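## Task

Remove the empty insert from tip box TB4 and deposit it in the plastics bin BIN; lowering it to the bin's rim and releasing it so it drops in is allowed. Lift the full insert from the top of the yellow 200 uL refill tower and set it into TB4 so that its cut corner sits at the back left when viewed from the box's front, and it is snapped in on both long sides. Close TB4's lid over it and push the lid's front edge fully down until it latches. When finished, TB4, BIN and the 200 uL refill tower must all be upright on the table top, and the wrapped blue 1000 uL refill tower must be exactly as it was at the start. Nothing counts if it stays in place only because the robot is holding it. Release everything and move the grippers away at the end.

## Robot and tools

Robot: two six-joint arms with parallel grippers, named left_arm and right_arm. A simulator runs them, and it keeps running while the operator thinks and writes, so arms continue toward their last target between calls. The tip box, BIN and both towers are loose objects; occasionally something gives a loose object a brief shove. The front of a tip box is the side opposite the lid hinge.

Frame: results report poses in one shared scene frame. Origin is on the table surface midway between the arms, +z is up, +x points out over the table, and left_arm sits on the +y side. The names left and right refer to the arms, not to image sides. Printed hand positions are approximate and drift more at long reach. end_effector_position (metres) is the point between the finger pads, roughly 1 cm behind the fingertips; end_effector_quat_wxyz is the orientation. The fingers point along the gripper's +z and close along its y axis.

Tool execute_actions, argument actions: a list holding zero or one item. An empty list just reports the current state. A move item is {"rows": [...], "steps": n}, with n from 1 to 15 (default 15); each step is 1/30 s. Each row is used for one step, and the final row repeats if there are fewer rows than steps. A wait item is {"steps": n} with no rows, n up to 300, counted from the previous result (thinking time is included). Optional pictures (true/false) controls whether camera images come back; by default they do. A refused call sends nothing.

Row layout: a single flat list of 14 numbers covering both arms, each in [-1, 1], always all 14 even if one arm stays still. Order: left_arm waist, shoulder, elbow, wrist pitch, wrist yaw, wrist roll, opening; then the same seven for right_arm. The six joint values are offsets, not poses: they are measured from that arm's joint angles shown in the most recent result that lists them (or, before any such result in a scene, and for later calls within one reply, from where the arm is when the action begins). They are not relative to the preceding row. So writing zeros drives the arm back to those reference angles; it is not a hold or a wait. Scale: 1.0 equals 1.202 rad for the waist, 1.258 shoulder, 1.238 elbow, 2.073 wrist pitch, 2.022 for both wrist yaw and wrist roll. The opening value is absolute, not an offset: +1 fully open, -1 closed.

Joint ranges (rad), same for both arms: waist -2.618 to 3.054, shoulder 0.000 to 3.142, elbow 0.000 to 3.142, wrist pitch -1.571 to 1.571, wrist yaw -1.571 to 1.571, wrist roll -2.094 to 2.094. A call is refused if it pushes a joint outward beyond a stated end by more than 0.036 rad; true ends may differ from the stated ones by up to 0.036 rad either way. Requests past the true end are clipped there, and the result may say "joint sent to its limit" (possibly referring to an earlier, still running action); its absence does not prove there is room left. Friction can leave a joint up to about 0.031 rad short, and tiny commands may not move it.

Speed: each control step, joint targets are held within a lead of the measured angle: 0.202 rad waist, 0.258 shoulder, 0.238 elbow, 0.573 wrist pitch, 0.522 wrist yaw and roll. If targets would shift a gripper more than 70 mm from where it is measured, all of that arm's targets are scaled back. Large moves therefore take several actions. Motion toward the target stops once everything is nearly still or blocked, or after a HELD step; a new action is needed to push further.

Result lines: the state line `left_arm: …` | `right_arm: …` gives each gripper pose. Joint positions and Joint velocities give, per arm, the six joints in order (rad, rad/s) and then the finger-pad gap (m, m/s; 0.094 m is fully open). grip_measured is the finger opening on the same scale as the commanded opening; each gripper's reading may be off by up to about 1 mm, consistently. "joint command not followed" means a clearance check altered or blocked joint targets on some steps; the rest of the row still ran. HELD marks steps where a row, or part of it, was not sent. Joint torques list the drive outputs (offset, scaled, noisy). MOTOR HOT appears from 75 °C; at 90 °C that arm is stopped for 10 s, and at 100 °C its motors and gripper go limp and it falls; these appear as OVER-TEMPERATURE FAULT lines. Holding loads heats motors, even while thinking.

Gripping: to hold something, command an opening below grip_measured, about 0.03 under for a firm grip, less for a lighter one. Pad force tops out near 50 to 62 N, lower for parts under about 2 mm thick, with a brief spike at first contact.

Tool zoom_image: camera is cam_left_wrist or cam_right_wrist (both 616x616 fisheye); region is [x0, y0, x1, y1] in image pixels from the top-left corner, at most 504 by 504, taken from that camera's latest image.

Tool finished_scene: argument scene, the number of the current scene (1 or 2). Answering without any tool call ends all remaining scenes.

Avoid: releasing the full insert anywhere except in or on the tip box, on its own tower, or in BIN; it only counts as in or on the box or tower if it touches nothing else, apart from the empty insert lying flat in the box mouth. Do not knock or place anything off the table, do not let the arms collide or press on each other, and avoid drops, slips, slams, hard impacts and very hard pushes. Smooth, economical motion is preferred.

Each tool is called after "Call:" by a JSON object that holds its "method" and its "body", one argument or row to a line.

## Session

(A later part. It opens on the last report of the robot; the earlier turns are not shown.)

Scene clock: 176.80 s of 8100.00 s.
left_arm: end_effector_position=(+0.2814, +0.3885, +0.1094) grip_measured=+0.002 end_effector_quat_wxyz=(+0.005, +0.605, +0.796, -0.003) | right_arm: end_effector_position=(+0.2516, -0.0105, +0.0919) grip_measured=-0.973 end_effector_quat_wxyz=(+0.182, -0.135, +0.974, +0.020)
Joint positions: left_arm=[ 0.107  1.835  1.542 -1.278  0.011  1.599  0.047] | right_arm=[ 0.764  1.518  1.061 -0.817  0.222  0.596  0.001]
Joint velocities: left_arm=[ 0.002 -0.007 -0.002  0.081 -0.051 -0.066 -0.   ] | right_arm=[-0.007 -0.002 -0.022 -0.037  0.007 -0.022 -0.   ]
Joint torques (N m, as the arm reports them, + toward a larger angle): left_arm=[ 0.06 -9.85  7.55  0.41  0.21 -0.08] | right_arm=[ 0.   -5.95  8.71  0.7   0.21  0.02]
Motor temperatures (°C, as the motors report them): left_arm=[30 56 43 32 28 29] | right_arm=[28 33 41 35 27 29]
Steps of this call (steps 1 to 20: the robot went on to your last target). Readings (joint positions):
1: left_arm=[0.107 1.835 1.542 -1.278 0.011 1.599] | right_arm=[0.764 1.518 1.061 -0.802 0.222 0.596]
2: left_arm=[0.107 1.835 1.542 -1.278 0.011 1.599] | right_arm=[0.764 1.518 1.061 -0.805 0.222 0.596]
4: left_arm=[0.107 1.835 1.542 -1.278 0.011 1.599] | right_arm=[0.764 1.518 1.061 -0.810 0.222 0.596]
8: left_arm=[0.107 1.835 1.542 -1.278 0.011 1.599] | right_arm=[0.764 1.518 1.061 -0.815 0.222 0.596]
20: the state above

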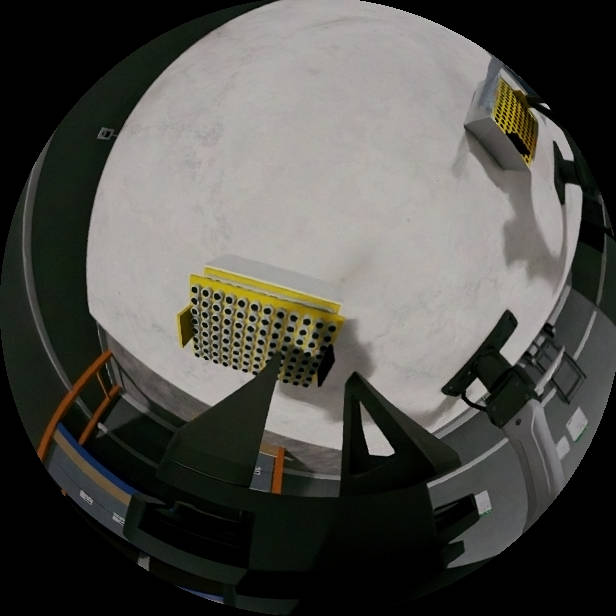

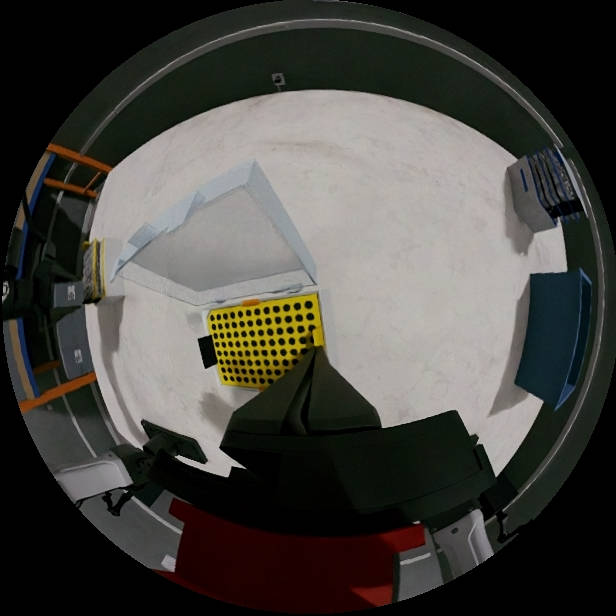

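Call:
{"method": "execute_actions", "body": {
  "actions": [
    {"rows":[[0,0,0.03,-0.015,0,0,0,0,0,-0.03,0.01,0,0,-1],[0,0,0.05,-0.03,0,0,0,0,0,-0.04,0.014,0,0,-1],[0,0,0.07,-0.04,0,0,0,0,0,-0.046,0.018,0,0,-1],[0,0,0.09,-0.05,0,0,0,0,0,-0.05,0.022,0,0,-1],[0,0,0.11,-0.06,0,0,0,0,0,-0.054,0.026,0,0,-1],[0,0,0.13,-0.07,0,0,0,0,0,-0.058,0.03,0,0,-1],[0,0,0.15,-0.08,0,0,0,0,0,-0.062,0.034,0,0,-1],[0,0,0.165,-0.09,0,0,0,0,0,-0.066,0.038,0,0,-1],[0,0,0.175,-0.1,0,0,0,0,0,-0.07,0.042,0,0,-1],[0,0,0.175,-0.1,0,0,0,0,0,-0.073,0.046,0,0,-1],[0,0,0.175,-0.1,0,0,0,0,0,-0.076,0.05,0,0,-1],[0,0,0.175,-0.1,0,0,0,0,0,-0.078,0.053,0,0,-1]],"steps":15}
  ],
  "pictures": false
}}

Call:
{"method": "execute_actions", "body": {
  "actions": [
    {"steps":15}
  ],
  "pictures": false
}}

Scene clock: 222.93 s of 8100.00 s.
left_arm: end_effector_position=(+0.2871, +0.3902, +0.1616) grip_measured=+0.002 end_effector_quat_wxyz=(+0.015, +0.605, +0.796, +0.011) | right_arm: end_effector_position=(+0.2473, -0.0159, +0.0730) grip_measured=-0.973 end_effector_quat_wxyz=(+0.179, -0.135, +0.974, +0.017)
Joint positions: left_arm=[ 0.107  1.835  1.749 -1.45   0.011  1.599  0.047] | right_arm=[ 0.764  1.518  0.987 -0.751  0.222  0.596  0.001]
Joint velocities: left_arm=[ 0.007 -0.002  0.002 -0.154 -0.022 -0.037  0.   ] | right_arm=[-0.012  0.012 -0.046  0.11  -0.037 -0.007  0.   ]
Joint torques (N m, as the arm reports them, + toward a larger angle): left_arm=[ 0.15 -9.78  8.46  0.38  0.2  -0.08] | right_arm=[ 0.   -5.96  4.81  1.02  0.19  0.04]
Motor temperatures (°C, as the motors report them): left_arm=[30 58 44 31 28 29] | right_arm=[28 32 45 34 27 29]
Steps of this call (steps 1 to 15: the robot went on to your last target; steps 16 to 90: nothing new was sent; then 42.63 s passed at rest; steps 91 to 105: all 15 steps of this action). Readings (joint positions):
91: left_arm=[0.107 1.835 1.546 -1.281 0.011 1.599] | right_arm=[0.764 1.518 1.059 -0.816 0.222 0.596]
92: left_arm=[0.107 1.835 1.554 -1.290 0.011 1.599] | right_arm=[0.764 1.518 1.054 -0.813 0.222 0.596]
94: left_arm=[0.107 1.835 1.591 -1.319 0.011 1.599] | right_arm=[0.764 1.518 1.036 -0.805 0.222 0.596]
98: left_arm=[0.107 1.835 1.695 -1.377 0.011 1.599] | right_arm=[0.764 1.518 1.005 -0.790 0.222 0.596]
105: the state above

Scene clock: 223.43 s of 8100.00 s.
left_arm: end_effector_position=(+0.2817, +0.3885, +0.1614) grip_measured=+0.002 end_effector_quat_wxyz=(+0.008, +0.605, +0.796, +0.002) | right_arm: end_effector_position=(+0.2492, -0.0135, +0.0736) grip_measured=-0.973 end_effector_quat_wxyz=(+0.184, -0.134, +0.973, +0.022)
Joint positions: left_arm=[ 0.107  1.835  1.749 -1.473  0.011  1.599  0.047] | right_arm=[ 0.764  1.518  0.985 -0.736  0.222  0.596  0.001]
Joint velocities: left_arm=[ 0.017 -0.012 -0.007  0.037 -0.051 -0.007  0.001] | right_arm=[-0.012 -0.022  0.007  0.066  0.037 -0.022 -0.001]
Joint torques (N m, as the arm reports them, + toward a larger angle): left_arm=[ 0.13 -9.72  8.32  0.3   0.2  -0.08] | right_arm=[ 0.   -5.92  5.02  1.01  0.21  0.03]
Motor temperatures (°C, as the motors report them): left_arm=[30 58 44 31 28 29] | right_arm=[28 32 44 34 27 29]
Steps of this call (steps 1 to 15: the robot went on to your last target). Readings (joint positions):
1: left_arm=[0.107 1.835 1.749 -1.455 0.011 1.599] | right_arm=[0.764 1.518 0.987 -0.747 0.222 0.596]
2: left_arm=[0.107 1.835 1.749 -1.459 0.011 1.599] | right_arm=[0.764 1.518 0.986 -0.745 0.222 0.596]
4: left_arm=[0.107 1.835 1.749 -1.465 0.011 1.599] | right_arm=[0.764 1.518 0.986 -0.741 0.222 0.596]
8: left_arm=[0.107 1.835 1.749 -1.470 0.011 1.599] | right_arm=[0.764 1.518 0.985 -0.737 0.222 0.596]
15: the state above

Call:
{"method": "execute_actions", "body": {
  "actions": [
    {"rows":[[-0.04,-0.02,-0.03,0.02,0.025,-0.02,0.1,0,0,0,0,0,0,-1],[-0.08,-0.04,-0.07,0.045,0.05,-0.04,0.2,0,0,0,0,0,0,-1],[-0.12,-0.07,-0.12,0.08,0.08,-0.06,0.3,0,0,0,0,0,0,-1],[-0.16,-0.1,-0.18,0.12,0.11,-0.08,0.4,0,0,0,0,0,0,-1],[-0.2,-0.13,-0.25,0.16,0.14,-0.1,0.5,0,0,0,0,0,0,-1],[-0.23,-0.16,-0.32,0.2,0.17,-0.12,0.6,0,0,0,0,0,0,-1],[-0.26,-0.19,-0.39,0.24,0.2,-0.14,0.7,0,0,0,0,0,0,-1],[-0.28,-0.22,-0.46,0.28,0.23,-0.16,0.8,0,0,0,0,0,0,-1],[-0.3,-0.25,-0.53,0.32,0.26,-0.18,0.9,0,0,0,0,0,0,-1],[-0.31,-0.28,-0.6,0.36,0.29,-0.2,1,0,0,0,0,0,0,-1],[-0.32,-0.31,-0.67,0.4,0.32,-0.22,1,0,0,0,0,0,0,-1],[-0.328,-0.34,-0.74,0.44,0.35,-0.24,1,0,0,0,0,0,0,-1],[-0.328,-0.36,-0.8,0.48,0.38,-0.27,1,0,0,0,0,0,0,-1],[-0.328,-0.38,-0.86,0.51,0.41,-0.29,1,0,0,0,0,0,0,-1],[-0.328,-0.393,-0.905,0.532,0.437,-0.308,1,0,0,0,0,0,0,-1]],"steps":15}
  ],
  "pictures": false
}}

Call:
{"method": "execute_actions", "body": {
  "actions": [
    {"steps":45}
  ]
}}

Scene clock: 234.63 s of 8100.00 s.
left_arm: end_effector_position=(+0.2223, +0.1615, +0.0886) grip_measured=+1.000 end_effector_quat_wxyz=(+0.294, +0.590, +0.728, -0.190) | right_arm: end_effector_position=(+0.2492, -0.0135, +0.0735) grip_measured=-0.973 end_effector_quat_wxyz=(+0.184, -0.134, +0.973, +0.022)
Joint positions: left_arm=[-0.283  1.386  0.804 -0.659  0.647  1.161  0.094] | right_arm=[ 0.764  1.518  0.985 -0.736  0.222  0.596  0.001]
Joint velocities: left_arm=[ 0.002 -0.759 -2.283  2.073  1.56  -1.209  0.   ] | right_arm=[-0.002 -0.017 -0.002  0.022 -0.037 -0.007  0.   ]
Joint torques (N m, as the arm reports them, + toward a larger angle): left_arm=[-0.23 -5.28  6.24  0.72  0.54 -0.18] | right_arm=[ 0.01 -5.86  6.44  0.78  0.21  0.02]
Motor temperatures (°C, as the motors report them): left_arm=[30 58 44 31 28 29] | right_arm=[28 32 43 34 27 29]
Steps of this call (steps 1 to 15: the robot went on to your last target; steps 16 to 90: nothing new was sent; then 7.70 s passed at rest; steps 91 to 105: all 15 steps of this action). Readings (joint positions):
91: left_arm=[0.103 1.833 1.746 -1.469 0.014 1.595] | right_arm=[0.764 1.518 0.985 -0.736 0.222 0.596]
92: left_arm=[0.093 1.825 1.731 -1.452 0.023 1.583] | right_arm=[0.764 1.518 0.985 -0.736 0.222 0.596]
94: left_arm=[0.033 1.781 1.649 -1.380 0.068 1.543] | right_arm=[0.764 1.518 0.985 -0.736 0.222 0.596]
98: left_arm=[-0.164 1.640 1.369 -1.159 0.243 1.430] | right_arm=[0.764 1.518 0.985 -0.736 0.222 0.596]
105: the state above

Scene clock: 236.13 s of 8100.00 s.
left_arm: end_effector_position=(+0.2108, +0.1331, +0.0900) grip_measured=+1.000 end_effector_quat_wxyz=(+0.368, +0.535, +0.705, -0.285) | right_arm: end_effector_position=(+0.2492, -0.0135, +0.0735) grip_measured=-0.973 end_effector_quat_wxyz=(+0.184, -0.134, +0.973, +0.022)
Joint positions: left_arm=[-0.283  1.355  0.628 -0.379  0.884  0.986  0.094] | right_arm=[ 0.764  1.518  0.985 -0.736  0.222  0.596  0.001]
Joint velocities: left_arm=[-0.012 -0.002 -0.007  0.007 -0.007  0.007  0.   ] | right_arm=[-0.002 -0.007  0.007  0.007 -0.022  0.007 -0.   ]
Joint torques (N m, as the arm reports them, + toward a larger angle): left_arm=[-0.28 -6.17  7.69  1.4   0.7  -0.18] | right_arm=[ 0.   -5.88  6.46  0.79  0.2   0.03]
Motor temperatures (°C, as the motors report them): left_arm=[30 58 44 31 28 29] | right_arm=[28 32 43 34 27 29]
Steps of this call (steps 1 to 45: the robot went on to your last target). Readings (joint positions):
1: left_arm=[-0.283 1.366 0.735 -0.605 0.696 1.126] | right_arm=[0.764 1.518 0.985 -0.736 0.222 0.596]
2: left_arm=[-0.283 1.358 0.684 -0.570 0.733 1.098] | right_arm=[0.764 1.518 0.985 -0.736 0.222 0.596]
4: left_arm=[-0.283 1.358 0.634 -0.525 0.784 1.057] | right_arm=[0.764 1.518 0.985 -0.736 0.222 0.596]
8: left_arm=[-0.283 1.356 0.628 -0.442 0.843 1.015] | right_arm=[0.764 1.518 0.985 -0.736 0.222 0.596]
45: the state above
All arms were judged still, so your last target was given up. Only a new action makes them travel on or press farther. Fingers that are still opening or closing keep moving.

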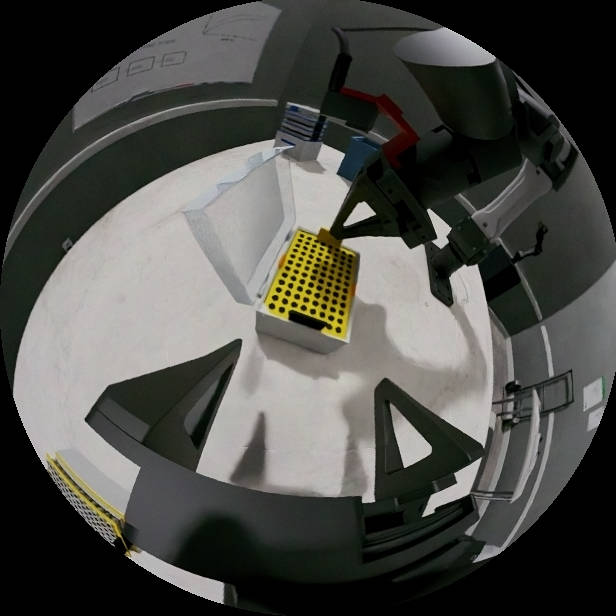

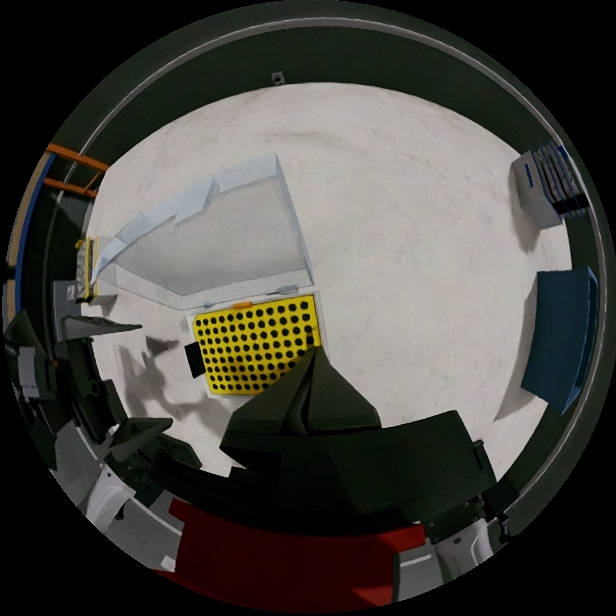

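Call:
{"method": "execute_actions", "body": {
  "actions": [
    {"rows":[[0.01,0.02,-0.008,0.015,0,0.004,1,0,0,0,0,0,0,-1],[0.02,0.04,-0.016,0.03,0,0.008,1,0,0,0,0,0,0,-1],[0.03,0.06,-0.024,0.05,0,0.012,1,0,0,0,0,0,0,-1],[0.03,0.08,-0.032,0.07,0,0.016,1,0,0,0,0,0,0,-1],[0.03,0.1,-0.04,0.09,0,0.019,1,0,0,0,0,0,0,-1],[0.03,0.12,-0.048,0.11,0,0.019,1,0,0,0,0,0,0,-1],[0.03,0.14,-0.056,0.13,0,0.019,1,0,0,0,0,0,0,-1],[0.03,0.16,-0.062,0.148,0,0.019,1,0,0,0,0,0,0,-1],[0.03,0.175,-0.066,0.148,0,0.019,1,0,0,0,0,0,0,-1],[0.03,0.189,-0.068,0.148,0,0.019,1,0,0,0,0,0,0,-1]],"steps":15}
  ],
  "pictures": false
}}

Call:
{"method": "execute_actions", "body": {
  "actions": [
    {"steps":30}
  ]
}}

Scene clock: 247.47 s of 8100.00 s.
left_arm: end_effector_position=(+0.2227, +0.1390, +0.0323) grip_measured=+1.000 end_effector_quat_wxyz=(+0.361, +0.530, +0.712, -0.286) | right_arm: end_effector_position=(+0.2492, -0.0135, +0.0735) grip_measured=-0.973 end_effector_quat_wxyz=(+0.184, -0.134, +0.973, +0.022)
Joint positions: left_arm=[-0.257  1.583  0.556 -0.119  0.886  1.012  0.094] | right_arm=[ 0.764  1.518  0.985 -0.736  0.222  0.596  0.001]
Joint velocities: left_arm=[ 0.002 -0.012  0.002  0.256  0.007 -0.022  0.   ] | right_arm=[-0.027 -0.017  0.012  0.007 -0.007  0.066  0.   ]
Joint torques (N m, as the arm reports them, + toward a larger angle): left_arm=[ 1.12 -5.19  5.34  1.29  0.61  0.08] | right_arm=[-0.04 -5.89  6.44  0.79  0.21  0.03]
Motor temperatures (°C, as the motors report them): left_arm=[30 56 44 33 28 29] | right_arm=[28 32 43 34 27 29]
Steps of this call (steps 1 to 90: nothing new was sent; then 7.83 s passed at rest; steps 91 to 105: all 15 steps of this action). Readings (joint positions):
91: left_arm=[-0.283 1.355 0.628 -0.377 0.884 0.986] | right_arm=[0.764 1.518 0.985 -0.736 0.222 0.596]
92: left_arm=[-0.281 1.360 0.628 -0.370 0.885 0.987] | right_arm=[0.764 1.518 0.985 -0.736 0.222 0.596]
94: left_arm=[-0.269 1.390 0.627 -0.332 0.886 0.993] | right_arm=[0.764 1.518 0.985 -0.736 0.222 0.596]
98: left_arm=[-0.257 1.493 0.592 -0.211 0.886 1.005] | right_arm=[0.764 1.518 0.985 -0.736 0.222 0.596]
105: the state above

Scene clock: 248.47 s of 8100.00 s.
left_arm: end_effector_position=(+0.2288, +0.1386, +0.0352) grip_measured=+1.000 end_effector_quat_wxyz=(+0.375, +0.535, +0.705, -0.277) | right_arm: end_effector_position=(+0.2492, -0.0135, +0.0735) grip_measured=-0.973 end_effector_quat_wxyz=(+0.184, -0.134, +0.973, +0.022)
Joint positions: left_arm=[-0.257  1.583  0.556 -0.082  0.886  1.014  0.094] | right_arm=[ 0.764  1.518  0.985 -0.736  0.222  0.596  0.001]
Joint velocities: left_arm=[ 0.002 -0.007 -0.022  0.037 -0.051  0.081  0.   ] | right_arm=[-0.002 -0.017  0.007 -0.022  0.007  0.066 -0.   ]
Joint torques (N m, as the arm reports them, + toward a larger angle): left_arm=[ 1.12 -5.24  5.42  1.39  0.59  0.05] | right_arm=[ 0.   -5.88  6.41  0.79  0.21  0.03]
Motor temperatures (°C, as the motors report them): left_arm=[30 56 44 33 28 29] | right_arm=[28 32 43 34 27 29]
Steps of this call (steps 1 to 30: the robot went on to your last target). Readings (joint positions):
1: left_arm=[-0.257 1.583 0.556 -0.110 0.886 1.012] | right_arm=[0.764 1.518 0.985 -0.736 0.222 0.596]
2: left_arm=[-0.257 1.583 0.556 -0.104 0.886 1.013] | right_arm=[0.764 1.518 0.985 -0.736 0.222 0.596]
4: left_arm=[-0.257 1.583 0.556 -0.096 0.886 1.013] | right_arm=[0.764 1.518 0.985 -0.736 0.222 0.596]
8: left_arm=[-0.257 1.583 0.556 -0.087 0.886 1.014] | right_arm=[0.764 1.518 0.985 -0.736 0.222 0.596]
30: the state above
All arms were judged still, so your last target was given up. Only a new action makes them travel on or press farther. Fingers that are still opening or closing keep moving.

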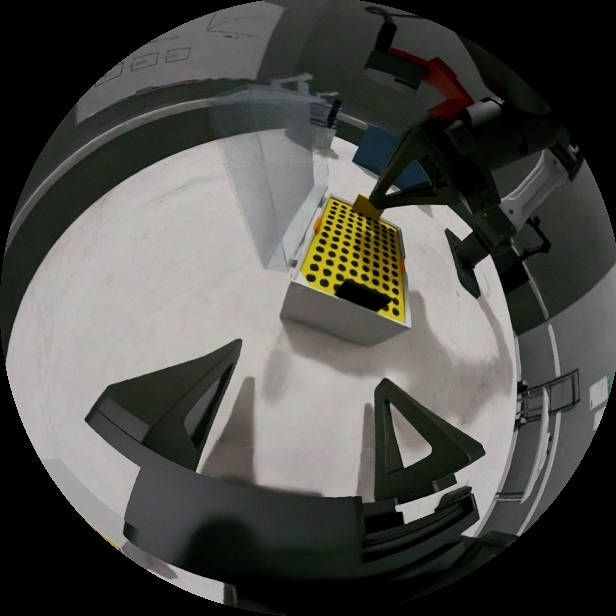

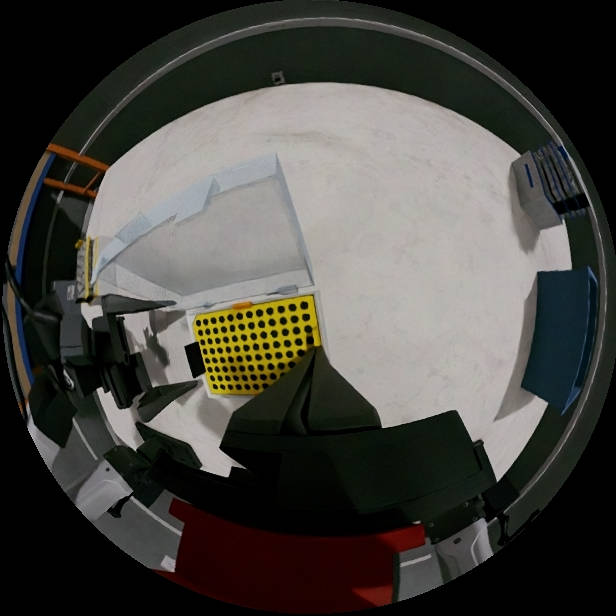

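Call:
{"method": "execute_actions", "body": {
  "actions": [
    {"rows":[[-0.01,0,-0.01,0.008,-0.005,-0.01,1,0,0,0,0,0,0,-1],[-0.02,0,-0.014,0.016,-0.009,-0.02,1,0,0,0,0,0,0,-1],[-0.03,0,-0.018,0.025,-0.013,-0.03,1,0,0,0,0,0,0,-1],[-0.04,0,-0.021,0.034,-0.017,-0.04,1,0,0,0,0,0,0,-1],[-0.05,0,-0.024,0.043,-0.021,-0.05,1,0,0,0,0,0,0,-1],[-0.06,0,-0.027,0.052,-0.025,-0.06,1,0,0,0,0,0,0,-1],[-0.07,0,-0.029,0.06,-0.029,-0.068,1,0,0,0,0,0,0,-1],[-0.08,0,-0.031,0.065,-0.029,-0.072,1,0,0,0,0,0,0,-1],[-0.092,0,-0.031,0.065,-0.029,-0.072,1,0,0,0,0,0,0,-1]],"steps":15}
  ],
  "pictures": false
}}

Call:
{"method": "execute_actions", "body": {
  "actions": [
    {"steps":25}
  ]
}}

Scene clock: 268.77 s of 8100.00 s.
left_arm: end_effector_position=(+0.2272, +0.1140, +0.0354) grip_measured=+1.000 end_effector_quat_wxyz=(+0.374, +0.539, +0.702, -0.279) | right_arm: end_effector_position=(+0.2492, -0.0135, +0.0735) grip_measured=-0.973 end_effector_quat_wxyz=(+0.184, -0.134, +0.973, +0.022)
Joint positions: left_arm=[-0.358  1.583  0.536  0.032  0.844  0.89   0.094] | right_arm=[ 0.764  1.518  0.985 -0.736  0.222  0.596  0.001]
Joint velocities: left_arm=[ 0.007  0.017  0.002  0.007  0.051 -0.125  0.   ] | right_arm=[-0.017  0.007 -0.007 -0.051  0.022 -0.037  0.001]
Joint torques (N m, as the arm reports them, + toward a larger angle): left_arm=[-0.8  -6.13  4.75  1.54  0.44 -0.17] | right_arm=[ 0.   -5.86  6.44  0.79  0.21  0.02]
Motor temperatures (°C, as the motors report them): left_arm=[30 52 43 34 28 29] | right_arm=[28 32 43 34 27 29]
Steps of this call (steps 1 to 90: nothing new was sent; then 16.80 s passed at rest; steps 91 to 105: all 15 steps of this action). Readings (joint positions):
91: left_arm=[-0.257 1.583 0.556 -0.081 0.886 1.013] | right_arm=[0.764 1.518 0.985 -0.736 0.222 0.596]
92: left_arm=[-0.259 1.583 0.556 -0.078 0.884 1.008] | right_arm=[0.764 1.518 0.985 -0.736 0.222 0.596]
94: left_arm=[-0.272 1.583 0.556 -0.064 0.878 0.990] | right_arm=[0.764 1.518 0.985 -0.736 0.222 0.596]
98: left_arm=[-0.321 1.583 0.544 -0.010 0.858 0.935] | right_arm=[0.764 1.518 0.985 -0.736 0.222 0.596]
105: the state above

Scene clock: 269.60 s of 8100.00 s.
left_arm: end_effector_position=(+0.2295, +0.1143, +0.0360) grip_measured=+1.000 end_effector_quat_wxyz=(+0.376, +0.536, +0.704, -0.277) | right_arm: end_effector_position=(+0.2492, -0.0135, +0.0735) grip_measured=-0.973 end_effector_quat_wxyz=(+0.184, -0.134, +0.973, +0.022)
Joint positions: left_arm=[-0.358  1.583  0.536  0.044  0.838  0.878  0.094] | right_arm=[ 0.764  1.518  0.985 -0.736  0.222  0.596  0.001]
Joint velocities: left_arm=[ 0.002 -0.017  0.007 -0.037 -0.022 -0.007  0.   ] | right_arm=[-0.017  0.007  0.002 -0.022 -0.081  0.007 -0.   ]
Joint torques (N m, as the arm reports them, + toward a larger angle): left_arm=[-0.71 -6.19  4.86  1.58  0.45 -0.18] | right_arm=[-0.05 -5.86  6.45  0.79  0.21  0.03]
Motor temperatures (°C, as the motors report them): left_arm=[30 52 43 34 28 29] | right_arm=[28 32 43 34 27 29]
Steps of this call (steps 1 to 25: the robot went on to your last target). Readings (joint positions):
1: left_arm=[-0.358 1.583 0.536 0.034 0.843 0.888] | right_arm=[0.764 1.518 0.985 -0.736 0.222 0.596]
2: left_arm=[-0.358 1.583 0.536 0.036 0.842 0.886] | right_arm=[0.764 1.518 0.985 -0.736 0.222 0.596]
4: left_arm=[-0.358 1.583 0.536 0.039 0.840 0.883] | right_arm=[0.764 1.518 0.985 -0.736 0.222 0.596]
8: left_arm=[-0.358 1.583 0.536 0.042 0.839 0.880] | right_arm=[0.764 1.518 0.985 -0.736 0.222 0.596]
25: the state above

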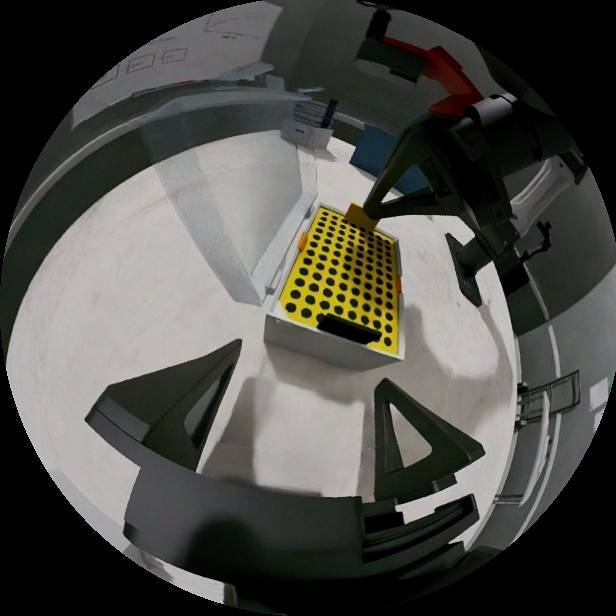

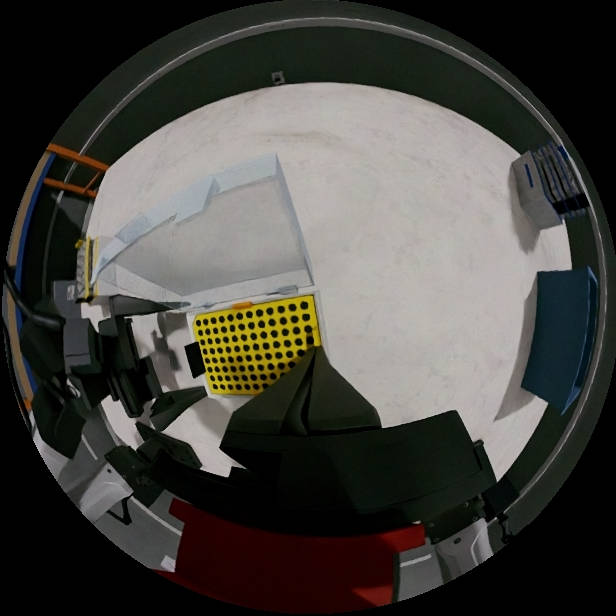

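Call:
{"method": "execute_actions", "body": {
  "actions": [
    {"rows":[[0,-0.015,-0.015,0,0,0,1,0,0,0,0,0,0,-1],[0,-0.025,-0.025,0,0,0,1,0,0,0,0,0,0,-1],[0,-0.032,-0.033,0,0,0,1,0,0,0,0,0,0,-1],[0,-0.038,-0.04,0,0,0,1,0,0,0,0,0,0,-1],[0,-0.043,-0.045,0,0,0,1,0,0,0,0,0,0,-1]],"steps":15}
  ]
}}

Scene clock: 278.87 s of 8100.00 s.
left_arm: end_effector_position=(+0.2200, +0.1159, +0.0365) grip_measured=+1.000 end_effector_quat_wxyz=(+0.377, +0.536, +0.703, -0.276) | right_arm: end_effector_position=(+0.2492, -0.0135, +0.0735) grip_measured=-0.973 end_effector_quat_wxyz=(+0.184, -0.134, +0.973, +0.022)
Joint positions: left_arm=[-0.358  1.544  0.499  0.044  0.838  0.878  0.094] | right_arm=[ 0.764  1.518  0.985 -0.736  0.222  0.596  0.001]
Joint velocities: left_arm=[-0.007  0.012 -0.012  0.037 -0.066  0.051  0.   ] | right_arm=[-0.002 -0.012  0.012 -0.022  0.022  0.037 -0.   ]
Joint torques (N m, as the arm reports them, + toward a larger angle): left_arm=[ 0.11 -7.1   4.93  1.48  0.55 -0.06] | right_arm=[ 0.01 -5.91  6.43  0.78  0.2   0.03]
Motor temperatures (°C, as the motors report them): left_arm=[30 52 42 35 28 29] | right_arm=[28 32 42 34 27 29]
Steps of this call (steps 1 to 15: the robot went on to your last target; steps 16 to 90: nothing new was sent; then 5.77 s passed at rest; steps 91 to 105: all 15 steps of this action). Readings (joint positions):
91: left_arm=[-0.358 1.583 0.536 0.044 0.838 0.878] | right_arm=[0.764 1.518 0.985 -0.736 0.222 0.596]
92: left_arm=[-0.358 1.581 0.535 0.044 0.838 0.878] | right_arm=[0.764 1.518 0.985 -0.736 0.222 0.596]
94: left_arm=[-0.358 1.566 0.522 0.044 0.838 0.878] | right_arm=[0.764 1.518 0.985 -0.736 0.222 0.596]
98: left_arm=[-0.358 1.544 0.500 0.044 0.838 0.878] | right_arm=[0.764 1.518 0.985 -0.736 0.222 0.596]
105: the state above

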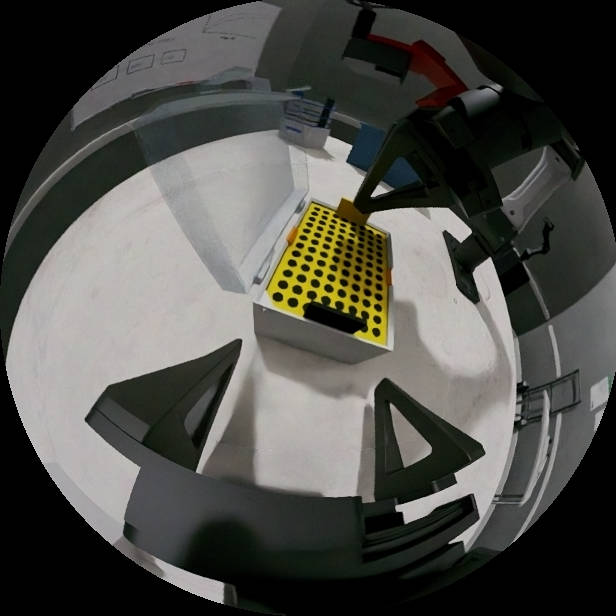

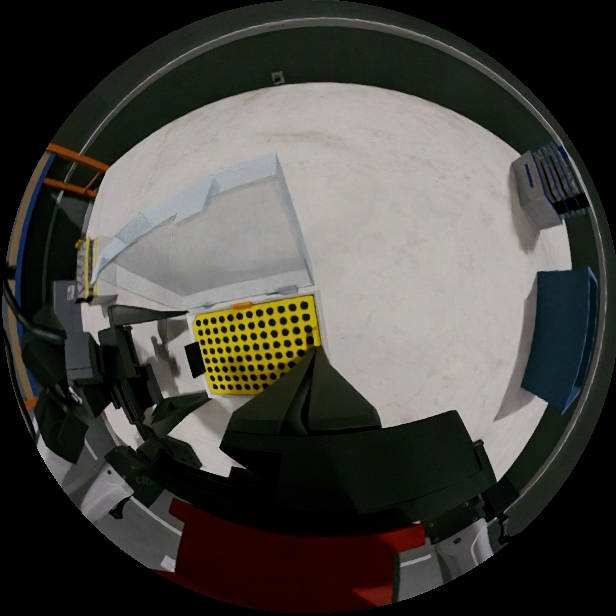

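Call:
{"method": "execute_actions", "body": {
  "actions": [
    {"rows":[[-0.008,0.013,0.014,0.008,-0.006,-0.01,1,0,0,0,0,0,0,-1],[-0.012,0.016,0.016,0.014,-0.01,-0.017,1,0,0,0,0,0,0,-1],[-0.018,0.019,0.018,0.02,-0.013,-0.024,1,0,0,0,0,0,0,-1],[-0.024,0.022,0.02,0.026,-0.016,-0.03,1,0,0,0,0,0,0,-1],[-0.03,0.024,0.021,0.031,-0.019,-0.035,1,0,0,0,0,0,0,-1],[-0.036,0.026,0.022,0.035,-0.022,-0.04,1,0,0,0,0,0,0,-1],[-0.042,0.028,0.024,0.038,-0.024,-0.043,1,0,0,0,0,0,0,-1],[-0.048,0.03,0.025,0.04,-0.025,-0.045,1,0,0,0,0,0,0,-1],[-0.054,0.033,0.027,0.04,-0.025,-0.045,1,0,0,0,0,0,0,-1],[-0.06,0.035,0.028,0.04,-0.025,-0.045,1,0,0,0,0,0,0,-1],[-0.066,0.037,0.029,0.04,-0.025,-0.045,1,0,0,0,0,0,0,-1]],"steps":15}
  ],
  "pictures": false
}}

Call:
{"method": "execute_actions", "body": {
  "actions": [
    {"steps":20}
  ]
}}

Scene clock: 294.43 s of 8100.00 s.
left_arm: end_effector_position=(+0.2260, +0.0979, +0.0381) grip_measured=+1.000 end_effector_quat_wxyz=(+0.378, +0.539, +0.700, -0.276) | right_arm: end_effector_position=(+0.2492, -0.0135, +0.0735) grip_measured=-0.973 end_effector_quat_wxyz=(+0.184, -0.134, +0.973, +0.022)
Joint positions: left_arm=[-0.427  1.572  0.519  0.113  0.803  0.803  0.094] | right_arm=[ 0.764  1.518  0.985 -0.736  0.222  0.596  0.001]
Joint velocities: left_arm=[-0.002 -0.012 -0.012  0.022  0.022 -0.081  0.   ] | right_arm=[-0.022 -0.012 -0.007  0.066 -0.066 -0.022  0.001]
Joint torques (N m, as the arm reports them, + toward a larger angle): left_arm=[-0.85 -4.55  8.    1.7   0.42 -0.18] | right_arm=[ 0.02 -5.86  6.43  0.79  0.21  0.02]
Motor temperatures (°C, as the motors report them): left_arm=[30 52 42 36 28 29] | right_arm=[28 32 42 33 27 29]
Steps of this call (steps 1 to 15: the robot went on to your last target; steps 16 to 90: nothing new was sent; then 12.07 s passed at rest; steps 91 to 105: all 15 steps of this action). Readings (joint positions):
91: left_arm=[-0.358 1.544 0.499 0.045 0.838 0.877] | right_arm=[0.764 1.518 0.985 -0.736 0.222 0.596]
92: left_arm=[-0.358 1.544 0.499 0.047 0.837 0.873] | right_arm=[0.764 1.518 0.985 -0.736 0.222 0.596]
94: left_arm=[-0.363 1.545 0.499 0.058 0.831 0.860] | right_arm=[0.764 1.518 0.985 -0.736 0.222 0.596]
98: left_arm=[-0.391 1.559 0.510 0.088 0.814 0.828] | right_arm=[0.764 1.518 0.985 -0.736 0.222 0.596]
105: the state above

Scene clock: 295.10 s of 8100.00 s.
left_arm: end_effector_position=(+0.2272, +0.0981, +0.0383) grip_measured=+1.000 end_effector_quat_wxyz=(+0.379, +0.537, +0.702, -0.275) | right_arm: end_effector_position=(+0.2492, -0.0135, +0.0735) grip_measured=-0.973 end_effector_quat_wxyz=(+0.184, -0.134, +0.973, +0.022)
Joint positions: left_arm=[-0.427  1.572  0.519  0.118  0.799  0.797  0.094] | right_arm=[ 0.764  1.518  0.985 -0.736  0.222  0.596  0.001]
Joint velocities: left_arm=[ 0.012  0.002 -0.002 -0.037 -0.066 -0.022  0.   ] | right_arm=[-0.002 -0.022 -0.032  0.022  0.007  0.022 -0.   ]
Joint torques (N m, as the arm reports them, + toward a larger angle): left_arm=[-0.86 -4.54  7.96  1.69  0.41 -0.19] | right_arm=[ 0.01 -5.89  6.44  0.79  0.2   0.03]
Motor temperatures (°C, as the motors report them): left_arm=[30 51 42 36 28 29] | right_arm=[28 32 42 33 27 29]
Steps of this call (steps 1 to 15: the robot went on to your last target; steps 16 to 20: nothing new was sent). Readings (joint positions):
1: left_arm=[-0.427 1.572 0.519 0.114 0.802 0.802] | right_arm=[0.764 1.518 0.985 -0.736 0.222 0.596]
2: left_arm=[-0.427 1.572 0.519 0.115 0.801 0.801] | right_arm=[0.764 1.518 0.985 -0.736 0.222 0.596]
4: left_arm=[-0.427 1.572 0.519 0.116 0.801 0.800] | right_arm=[0.764 1.518 0.985 -0.736 0.222 0.596]
8: left_arm=[-0.427 1.572 0.519 0.117 0.799 0.798] | right_arm=[0.764 1.518 0.985 -0.736 0.222 0.596]
20: the state above
All arms were judged still, so your last target was given up. Only a new action makes them travel on or press farther. Fingers that are still opening or closing keep moving.

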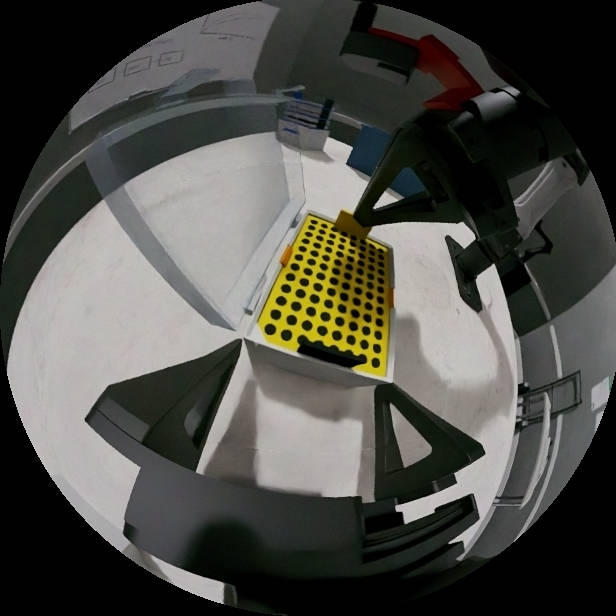

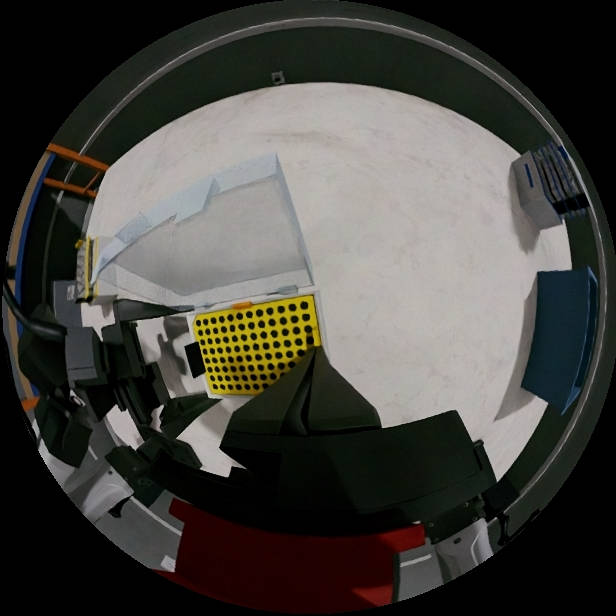

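Call:
{"method": "execute_actions", "body": {
  "actions": [
    {"rows":[[-0.008,0.013,0,0.007,-0.006,-0.01,1,0,0,0,0,0,0,-1],[-0.012,0.016,0,0.012,-0.01,-0.017,1,0,0,0,0,0,0,-1],[-0.018,0.019,0,0.017,-0.013,-0.024,1,0,0,0,0,0,0,-1],[-0.024,0.022,0,0.022,-0.016,-0.03,1,0,0,0,0,0,0,-1],[-0.03,0.024,0,0.027,-0.019,-0.035,1,0,0,0,0,0,0,-1],[-0.036,0.026,0,0.031,-0.022,-0.04,1,0,0,0,0,0,0,-1],[-0.042,0.028,0,0.034,-0.024,-0.043,1,0,0,0,0,0,0,-1],[-0.048,0.03,0,0.036,-0.025,-0.045,1,0,0,0,0,0,0,-1],[-0.054,0.033,0,0.036,-0.025,-0.045,1,0,0,0,0,0,0,-1],[-0.06,0.035,0,0.036,-0.025,-0.045,1,0,0,0,0,0,0,-1],[-0.066,0.037,0,0.036,-0.025,-0.045,1,0,0,0,0,0,0,-1]],"steps":15}
  ],
  "pictures": false
}}

Call:
{"method": "execute_actions", "body": {
  "actions": [
    {"steps":20}
  ]
}}

Scene clock: 305.50 s of 8100.00 s.
left_arm: end_effector_position=(+0.2268, +0.0834, +0.0334) grip_measured=+1.000 end_effector_quat_wxyz=(+0.373, +0.534, +0.707, -0.275) | right_arm: end_effector_position=(+0.2487, -0.0141, +0.0733) grip_measured=-0.973 end_effector_quat_wxyz=(+0.183, -0.135, +0.974, +0.021)
Joint positions: left_arm=[-0.491  1.6    0.519  0.182  0.753  0.721  0.094] | right_arm=[ 0.764  1.518  0.985 -0.739  0.222  0.596  0.001]
Joint velocities: left_arm=[-0.022  0.012  0.012  0.022 -0.066 -0.051  0.   ] | right_arm=[ 0.007  0.007 -0.012  0.037 -0.022 -0.022  0.001]
Joint torques (N m, as the arm reports them, + toward a larger angle): left_arm=[-1.16 -4.73  6.53  1.75  0.48 -0.16] | right_arm=[-0.06 -5.83  6.42  0.82  0.23  0.04]
Motor temperatures (°C, as the motors report them): left_arm=[30 50 42 37 28 29] | right_arm=[28 33 42 33 27 29]
Steps of this call (steps 1 to 90: nothing new was sent; then 6.90 s passed at rest; steps 91 to 105: all 15 steps of this action). Readings (joint positions):
91: left_arm=[-0.427 1.572 0.519 0.118 0.799 0.795] | right_arm=[0.764 1.518 0.985 -0.736 0.222 0.596]
92: left_arm=[-0.427 1.572 0.519 0.120 0.798 0.792] | right_arm=[0.764 1.518 0.985 -0.736 0.222 0.596]
94: left_arm=[-0.431 1.573 0.519 0.130 0.791 0.778] | right_arm=[0.764 1.518 0.985 -0.736 0.222 0.596]
98: left_arm=[-0.460 1.587 0.519 0.157 0.775 0.747] | right_arm=[0.764 1.518 0.985 -0.736 0.222 0.596]
105: the state above

Scene clock: 306.17 s of 8100.00 s.
left_arm: end_effector_position=(+0.2271, +0.0831, +0.0334) grip_measured=+1.000 end_effector_quat_wxyz=(+0.372, +0.532, +0.709, -0.275) | right_arm: end_effector_position=(+0.2487, -0.0141, +0.0733) grip_measured=-0.973 end_effector_quat_wxyz=(+0.183, -0.135, +0.974, +0.021)
Joint positions: left_arm=[-0.492  1.6    0.519  0.184  0.751  0.715  0.094] | right_arm=[ 0.764  1.518  0.985 -0.739  0.222  0.596  0.001]
Joint velocities: left_arm=[-0.007 -0.027  0.007  0.007 -0.007 -0.066  0.   ] | right_arm=[-0.007 -0.012 -0.002  0.022 -0.037 -0.066  0.   ]
Joint torques (N m, as the arm reports them, + toward a larger angle): left_arm=[-1.2  -4.7   6.51  1.77  0.46 -0.16] | right_arm=[ 0.01 -5.87  6.44  0.82  0.2   0.04]
Motor temperatures (°C, as the motors report them): left_arm=[30 50 42 37 28 29] | right_arm=[28 33 42 33 27 29]
Steps of this call (steps 1 to 15: the robot went on to your last target; steps 16 to 20: nothing new was sent). Readings (joint positions):
1: left_arm=[-0.491 1.600 0.519 0.182 0.752 0.720] | right_arm=[0.764 1.518 0.985 -0.739 0.222 0.596]
2: left_arm=[-0.491 1.600 0.519 0.183 0.752 0.719] | right_arm=[0.764 1.518 0.985 -0.739 0.222 0.596]
4: left_arm=[-0.491 1.600 0.519 0.183 0.751 0.718] | right_arm=[0.764 1.518 0.985 -0.739 0.222 0.596]
8: left_arm=[-0.491 1.600 0.519 0.184 0.751 0.716] | right_arm=[0.764 1.518 0.985 -0.739 0.222 0.596]
20: the state above
All arms were judged still, so your last target was given up. Only a new action makes them travel on or press farther. Fingers that are still opening or closing keep moving.

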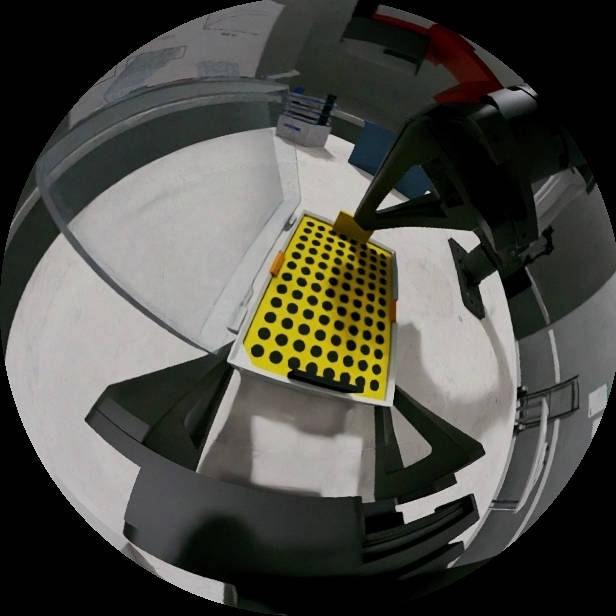

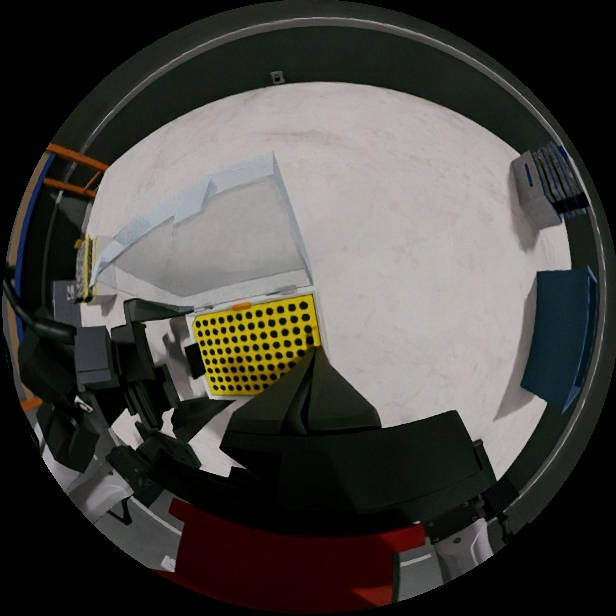

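Call:
{"method": "execute_actions", "body": {
  "actions": [
    {"rows":[[0,0,0,0,0,0,0.96,0,0,0,0,0,0,-1],[0,0,0,0,0,0,0.94,0,0,0,0,0,0,-1],[0,0,0,0,0,0,0.92,0,0,0,0,0,0,-1],[0,0,0,0,0,0,0.9,0,0,0,0,0,0,-1],[0,0,0,0,0,0,0.88,0,0,0,0,0,0,-1],[0,0,0,0,0,0,0.86,0,0,0,0,0,0,-1],[0,0,0,0,0,0,0.84,0,0,0,0,0,0,-1],[0,0,0,0,0,0,0.82,0,0,0,0,0,0,-1],[0,0,0,0,0,0,0.8,0,0,0,0,0,0,-1],[0,0,0,0,0,0,0.78,0,0,0,0,0,0,-1]],"steps":15}
  ],
  "pictures": false
}}

Scene clock: 311.80 s of 8100.00 s.
left_arm: end_effector_position=(+0.2278, +0.0836, +0.0331) grip_measured=+0.804 end_effector_quat_wxyz=(+0.373, +0.532, +0.710, -0.273) | right_arm: end_effector_position=(+0.2480, -0.0151, +0.0729) grip_measured=-0.973 end_effector_quat_wxyz=(+0.181, -0.135, +0.974, +0.019)
Joint positions: left_arm=[-0.492  1.6    0.519  0.185  0.746  0.715  0.085] | right_arm=[ 0.764  1.518  0.985 -0.744  0.222  0.596  0.001]
Joint velocities: left_arm=[ 0.007  0.002  0.002 -0.095 -0.081 -0.007 -0.   ] | right_arm=[-0.002  0.002  0.007  0.037 -0.022 -0.066  0.001]
Joint torques (N m, as the arm reports them, + toward a larger angle): left_arm=[ 0.13 -6.4   6.52  1.66  0.54 -0.07] | right_arm=[ 0.   -5.87  6.4   0.82  0.21  0.02]
Motor temperatures (°C, as the motors report them): left_arm=[30 50 42 37 28 29] | right_arm=[28 33 42 33 27 29]
Steps of this call (steps 1 to 90: nothing new was sent; then 2.13 s passed at rest; steps 91 to 105: all 15 steps of this action). Readings (joint positions):
91: left_arm=[-0.492 1.600 0.519 0.184 0.750 0.715] | right_arm=[0.764 1.518 0.985 -0.739 0.222 0.596]
92: left_arm=[-0.492 1.600 0.519 0.184 0.749 0.715] | right_arm=[0.764 1.518 0.985 -0.740 0.222 0.596]
94: left_arm=[-0.492 1.600 0.519 0.184 0.748 0.715] | right_arm=[0.764 1.518 0.985 -0.742 0.222 0.596]
98: left_arm=[-0.492 1.600 0.519 0.185 0.746 0.715] | right_arm=[0.764 1.518 0.985 -0.744 0.222 0.596]
105: the state above

Call:
{"method": "execute_actions", "body": {
  "actions": [
    {"rows":[[0,0,0,0,0,0,0.76,0,0,0.02,-0.006,0,0,-1],[0,0,0,0,0,0,0.76,0,0,0.03,-0.01,0,0,-1],[0,0,0,0,0,0,0.76,0,0,0.036,-0.014,0,0,-1],[0,0,0,0,0,0,0.76,0,0,0.042,-0.018,0,0,-1],[0,0,0,0,0,0,0.76,0,0,0.048,-0.022,0,0,-1],[0,0,0,0,0,0,0.76,0,0,0.054,-0.026,0,0,-1],[0,0,0,0,0,0,0.76,0,0,0.06,-0.03,0,0,-1],[0,0,0,0,0,0,0.76,0,0,0.066,-0.034,0,0,-1],[0,0,0,0,0,0,0.76,0,0,0.072,-0.038,0,0,-1],[0,0,0,0,0,0,0.76,0,0,0.078,-0.042,0,0,-1],[0,0,0,0,0,0,0.76,0,0,0.084,-0.046,0,0,-1],[0,0,0,0,0,0,0.76,0,0,0.09,-0.05,0,0,-1]],"steps":15}
  ],
  "pictures": false
}}

Call:
{"method": "execute_actions", "body": {
  "actions": [
    {"steps":20}
  ]
}}

Scene clock: 320.27 s of 8100.00 s.
left_arm: end_effector_position=(+0.2282, +0.0836, +0.0333) grip_measured=+0.804 end_effector_quat_wxyz=(+0.374, +0.532, +0.710, -0.272) | right_arm: end_effector_position=(+0.2499, -0.0121, +0.0921) grip_measured=-0.974 end_effector_quat_wxyz=(+0.178, -0.136, +0.975, +0.017)
Joint positions: left_arm=[-0.492  1.6    0.519  0.187  0.745  0.715  0.085] | right_arm=[ 0.764  1.518  1.066 -0.832  0.22   0.596  0.001]
Joint velocities: left_arm=[ 0.022  0.002 -0.002 -0.007 -0.037  0.022 -0.002] | right_arm=[-0.007 -0.022  0.061 -0.037 -0.051  0.022  0.   ]
Joint torques (N m, as the arm reports them, + toward a larger angle): left_arm=[ 0.09 -6.37  6.52  1.66  0.49 -0.06] | right_arm=[ 0.   -5.94  8.46  0.69  0.27 -0.01]
Motor temperatures (°C, as the motors report them): left_arm=[30 50 42 37 28 29] | right_arm=[28 33 42 33 27 29]
Steps of this call (steps 1 to 15: the robot went on to your last target; steps 16 to 90: nothing new was sent; then 4.97 s passed at rest; steps 91 to 105: all 15 steps of this action). Readings (joint positions):
91: left_arm=[-0.492 1.600 0.519 0.185 0.746 0.715] | right_arm=[0.764 1.518 0.985 -0.745 0.222 0.596]
92: left_arm=[-0.492 1.600 0.519 0.185 0.746 0.715] | right_arm=[0.764 1.518 0.985 -0.746 0.222 0.596]
94: left_arm=[-0.492 1.600 0.519 0.185 0.746 0.715] | right_arm=[0.764 1.518 0.992 -0.755 0.222 0.596]
98: left_arm=[-0.492 1.600 0.519 0.187 0.747 0.715] | right_arm=[0.764 1.518 1.018 -0.786 0.220 0.596]
105: the state above

Scene clock: 320.93 s of 8100.00 s.
left_arm: end_effector_position=(+0.2282, +0.0836, +0.0333) grip_measured=+0.804 end_effector_quat_wxyz=(+0.374, +0.532, +0.710, -0.272) | right_arm: end_effector_position=(+0.2493, -0.0129, +0.0920) grip_measured=-0.974 end_effector_quat_wxyz=(+0.176, -0.136, +0.975, +0.016)
Joint positions: left_arm=[-0.492  1.6    0.519  0.187  0.745  0.715  0.085] | right_arm=[ 0.764  1.518  1.066 -0.837  0.22   0.596  0.001]
Joint velocities: left_arm=[ 0.002 -0.002 -0.002 -0.007  0.022 -0.066 -0.001] | right_arm=[-0.012 -0.007 -0.002 -0.051  0.007  0.051  0.   ]
Joint torques (N m, as the arm reports them, + toward a larger angle): left_arm=[ 0.15 -6.41  6.53  1.66  0.51 -0.06] | right_arm=[-0.01 -5.94  8.65  0.66  0.23  0.04]
Motor temperatures (°C, as the motors report them): left_arm=[30 50 42 37 28 29] | right_arm=[28 33 42 33 27 29]
Steps of this call (steps 1 to 15: the robot went on to your last target; steps 16 to 20: nothing new was sent). Readings (joint positions):
1: left_arm=[-0.492 1.600 0.519 0.187 0.745 0.715] | right_arm=[0.764 1.518 1.066 -0.834 0.220 0.596]
2: left_arm=[-0.492 1.600 0.519 0.187 0.745 0.715] | right_arm=[0.764 1.518 1.066 -0.836 0.220 0.596]
4: left_arm=[-0.492 1.600 0.519 0.187 0.745 0.715] | right_arm=[0.764 1.518 1.066 -0.837 0.220 0.596]
8: left_arm=[-0.492 1.600 0.519 0.187 0.745 0.715] | right_arm=[0.764 1.518 1.066 -0.837 0.220 0.596]
20: the state above
All arms were judged still, so your last target was given up. Only a new action makes them travel on or press farther. Fingers that are still opening or closing keep moving.

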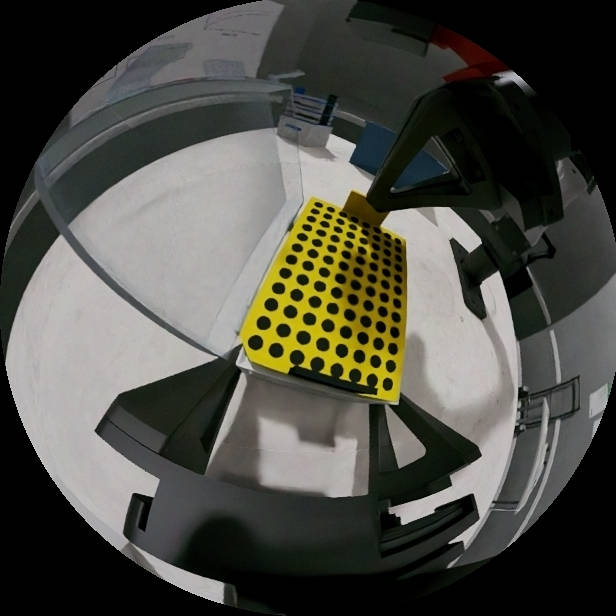

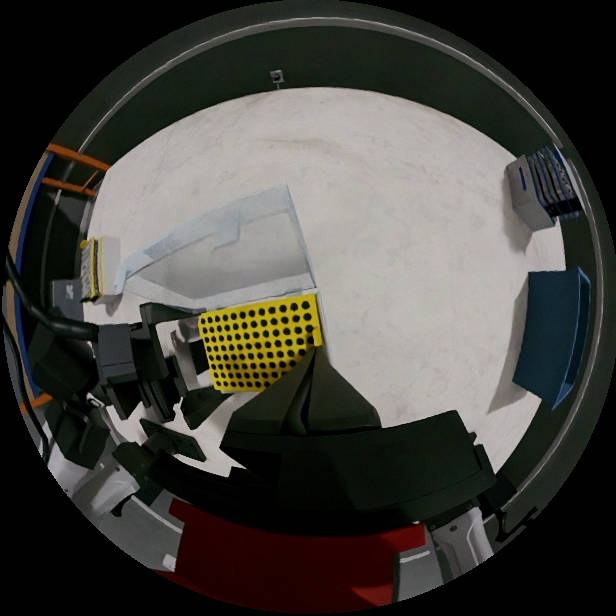

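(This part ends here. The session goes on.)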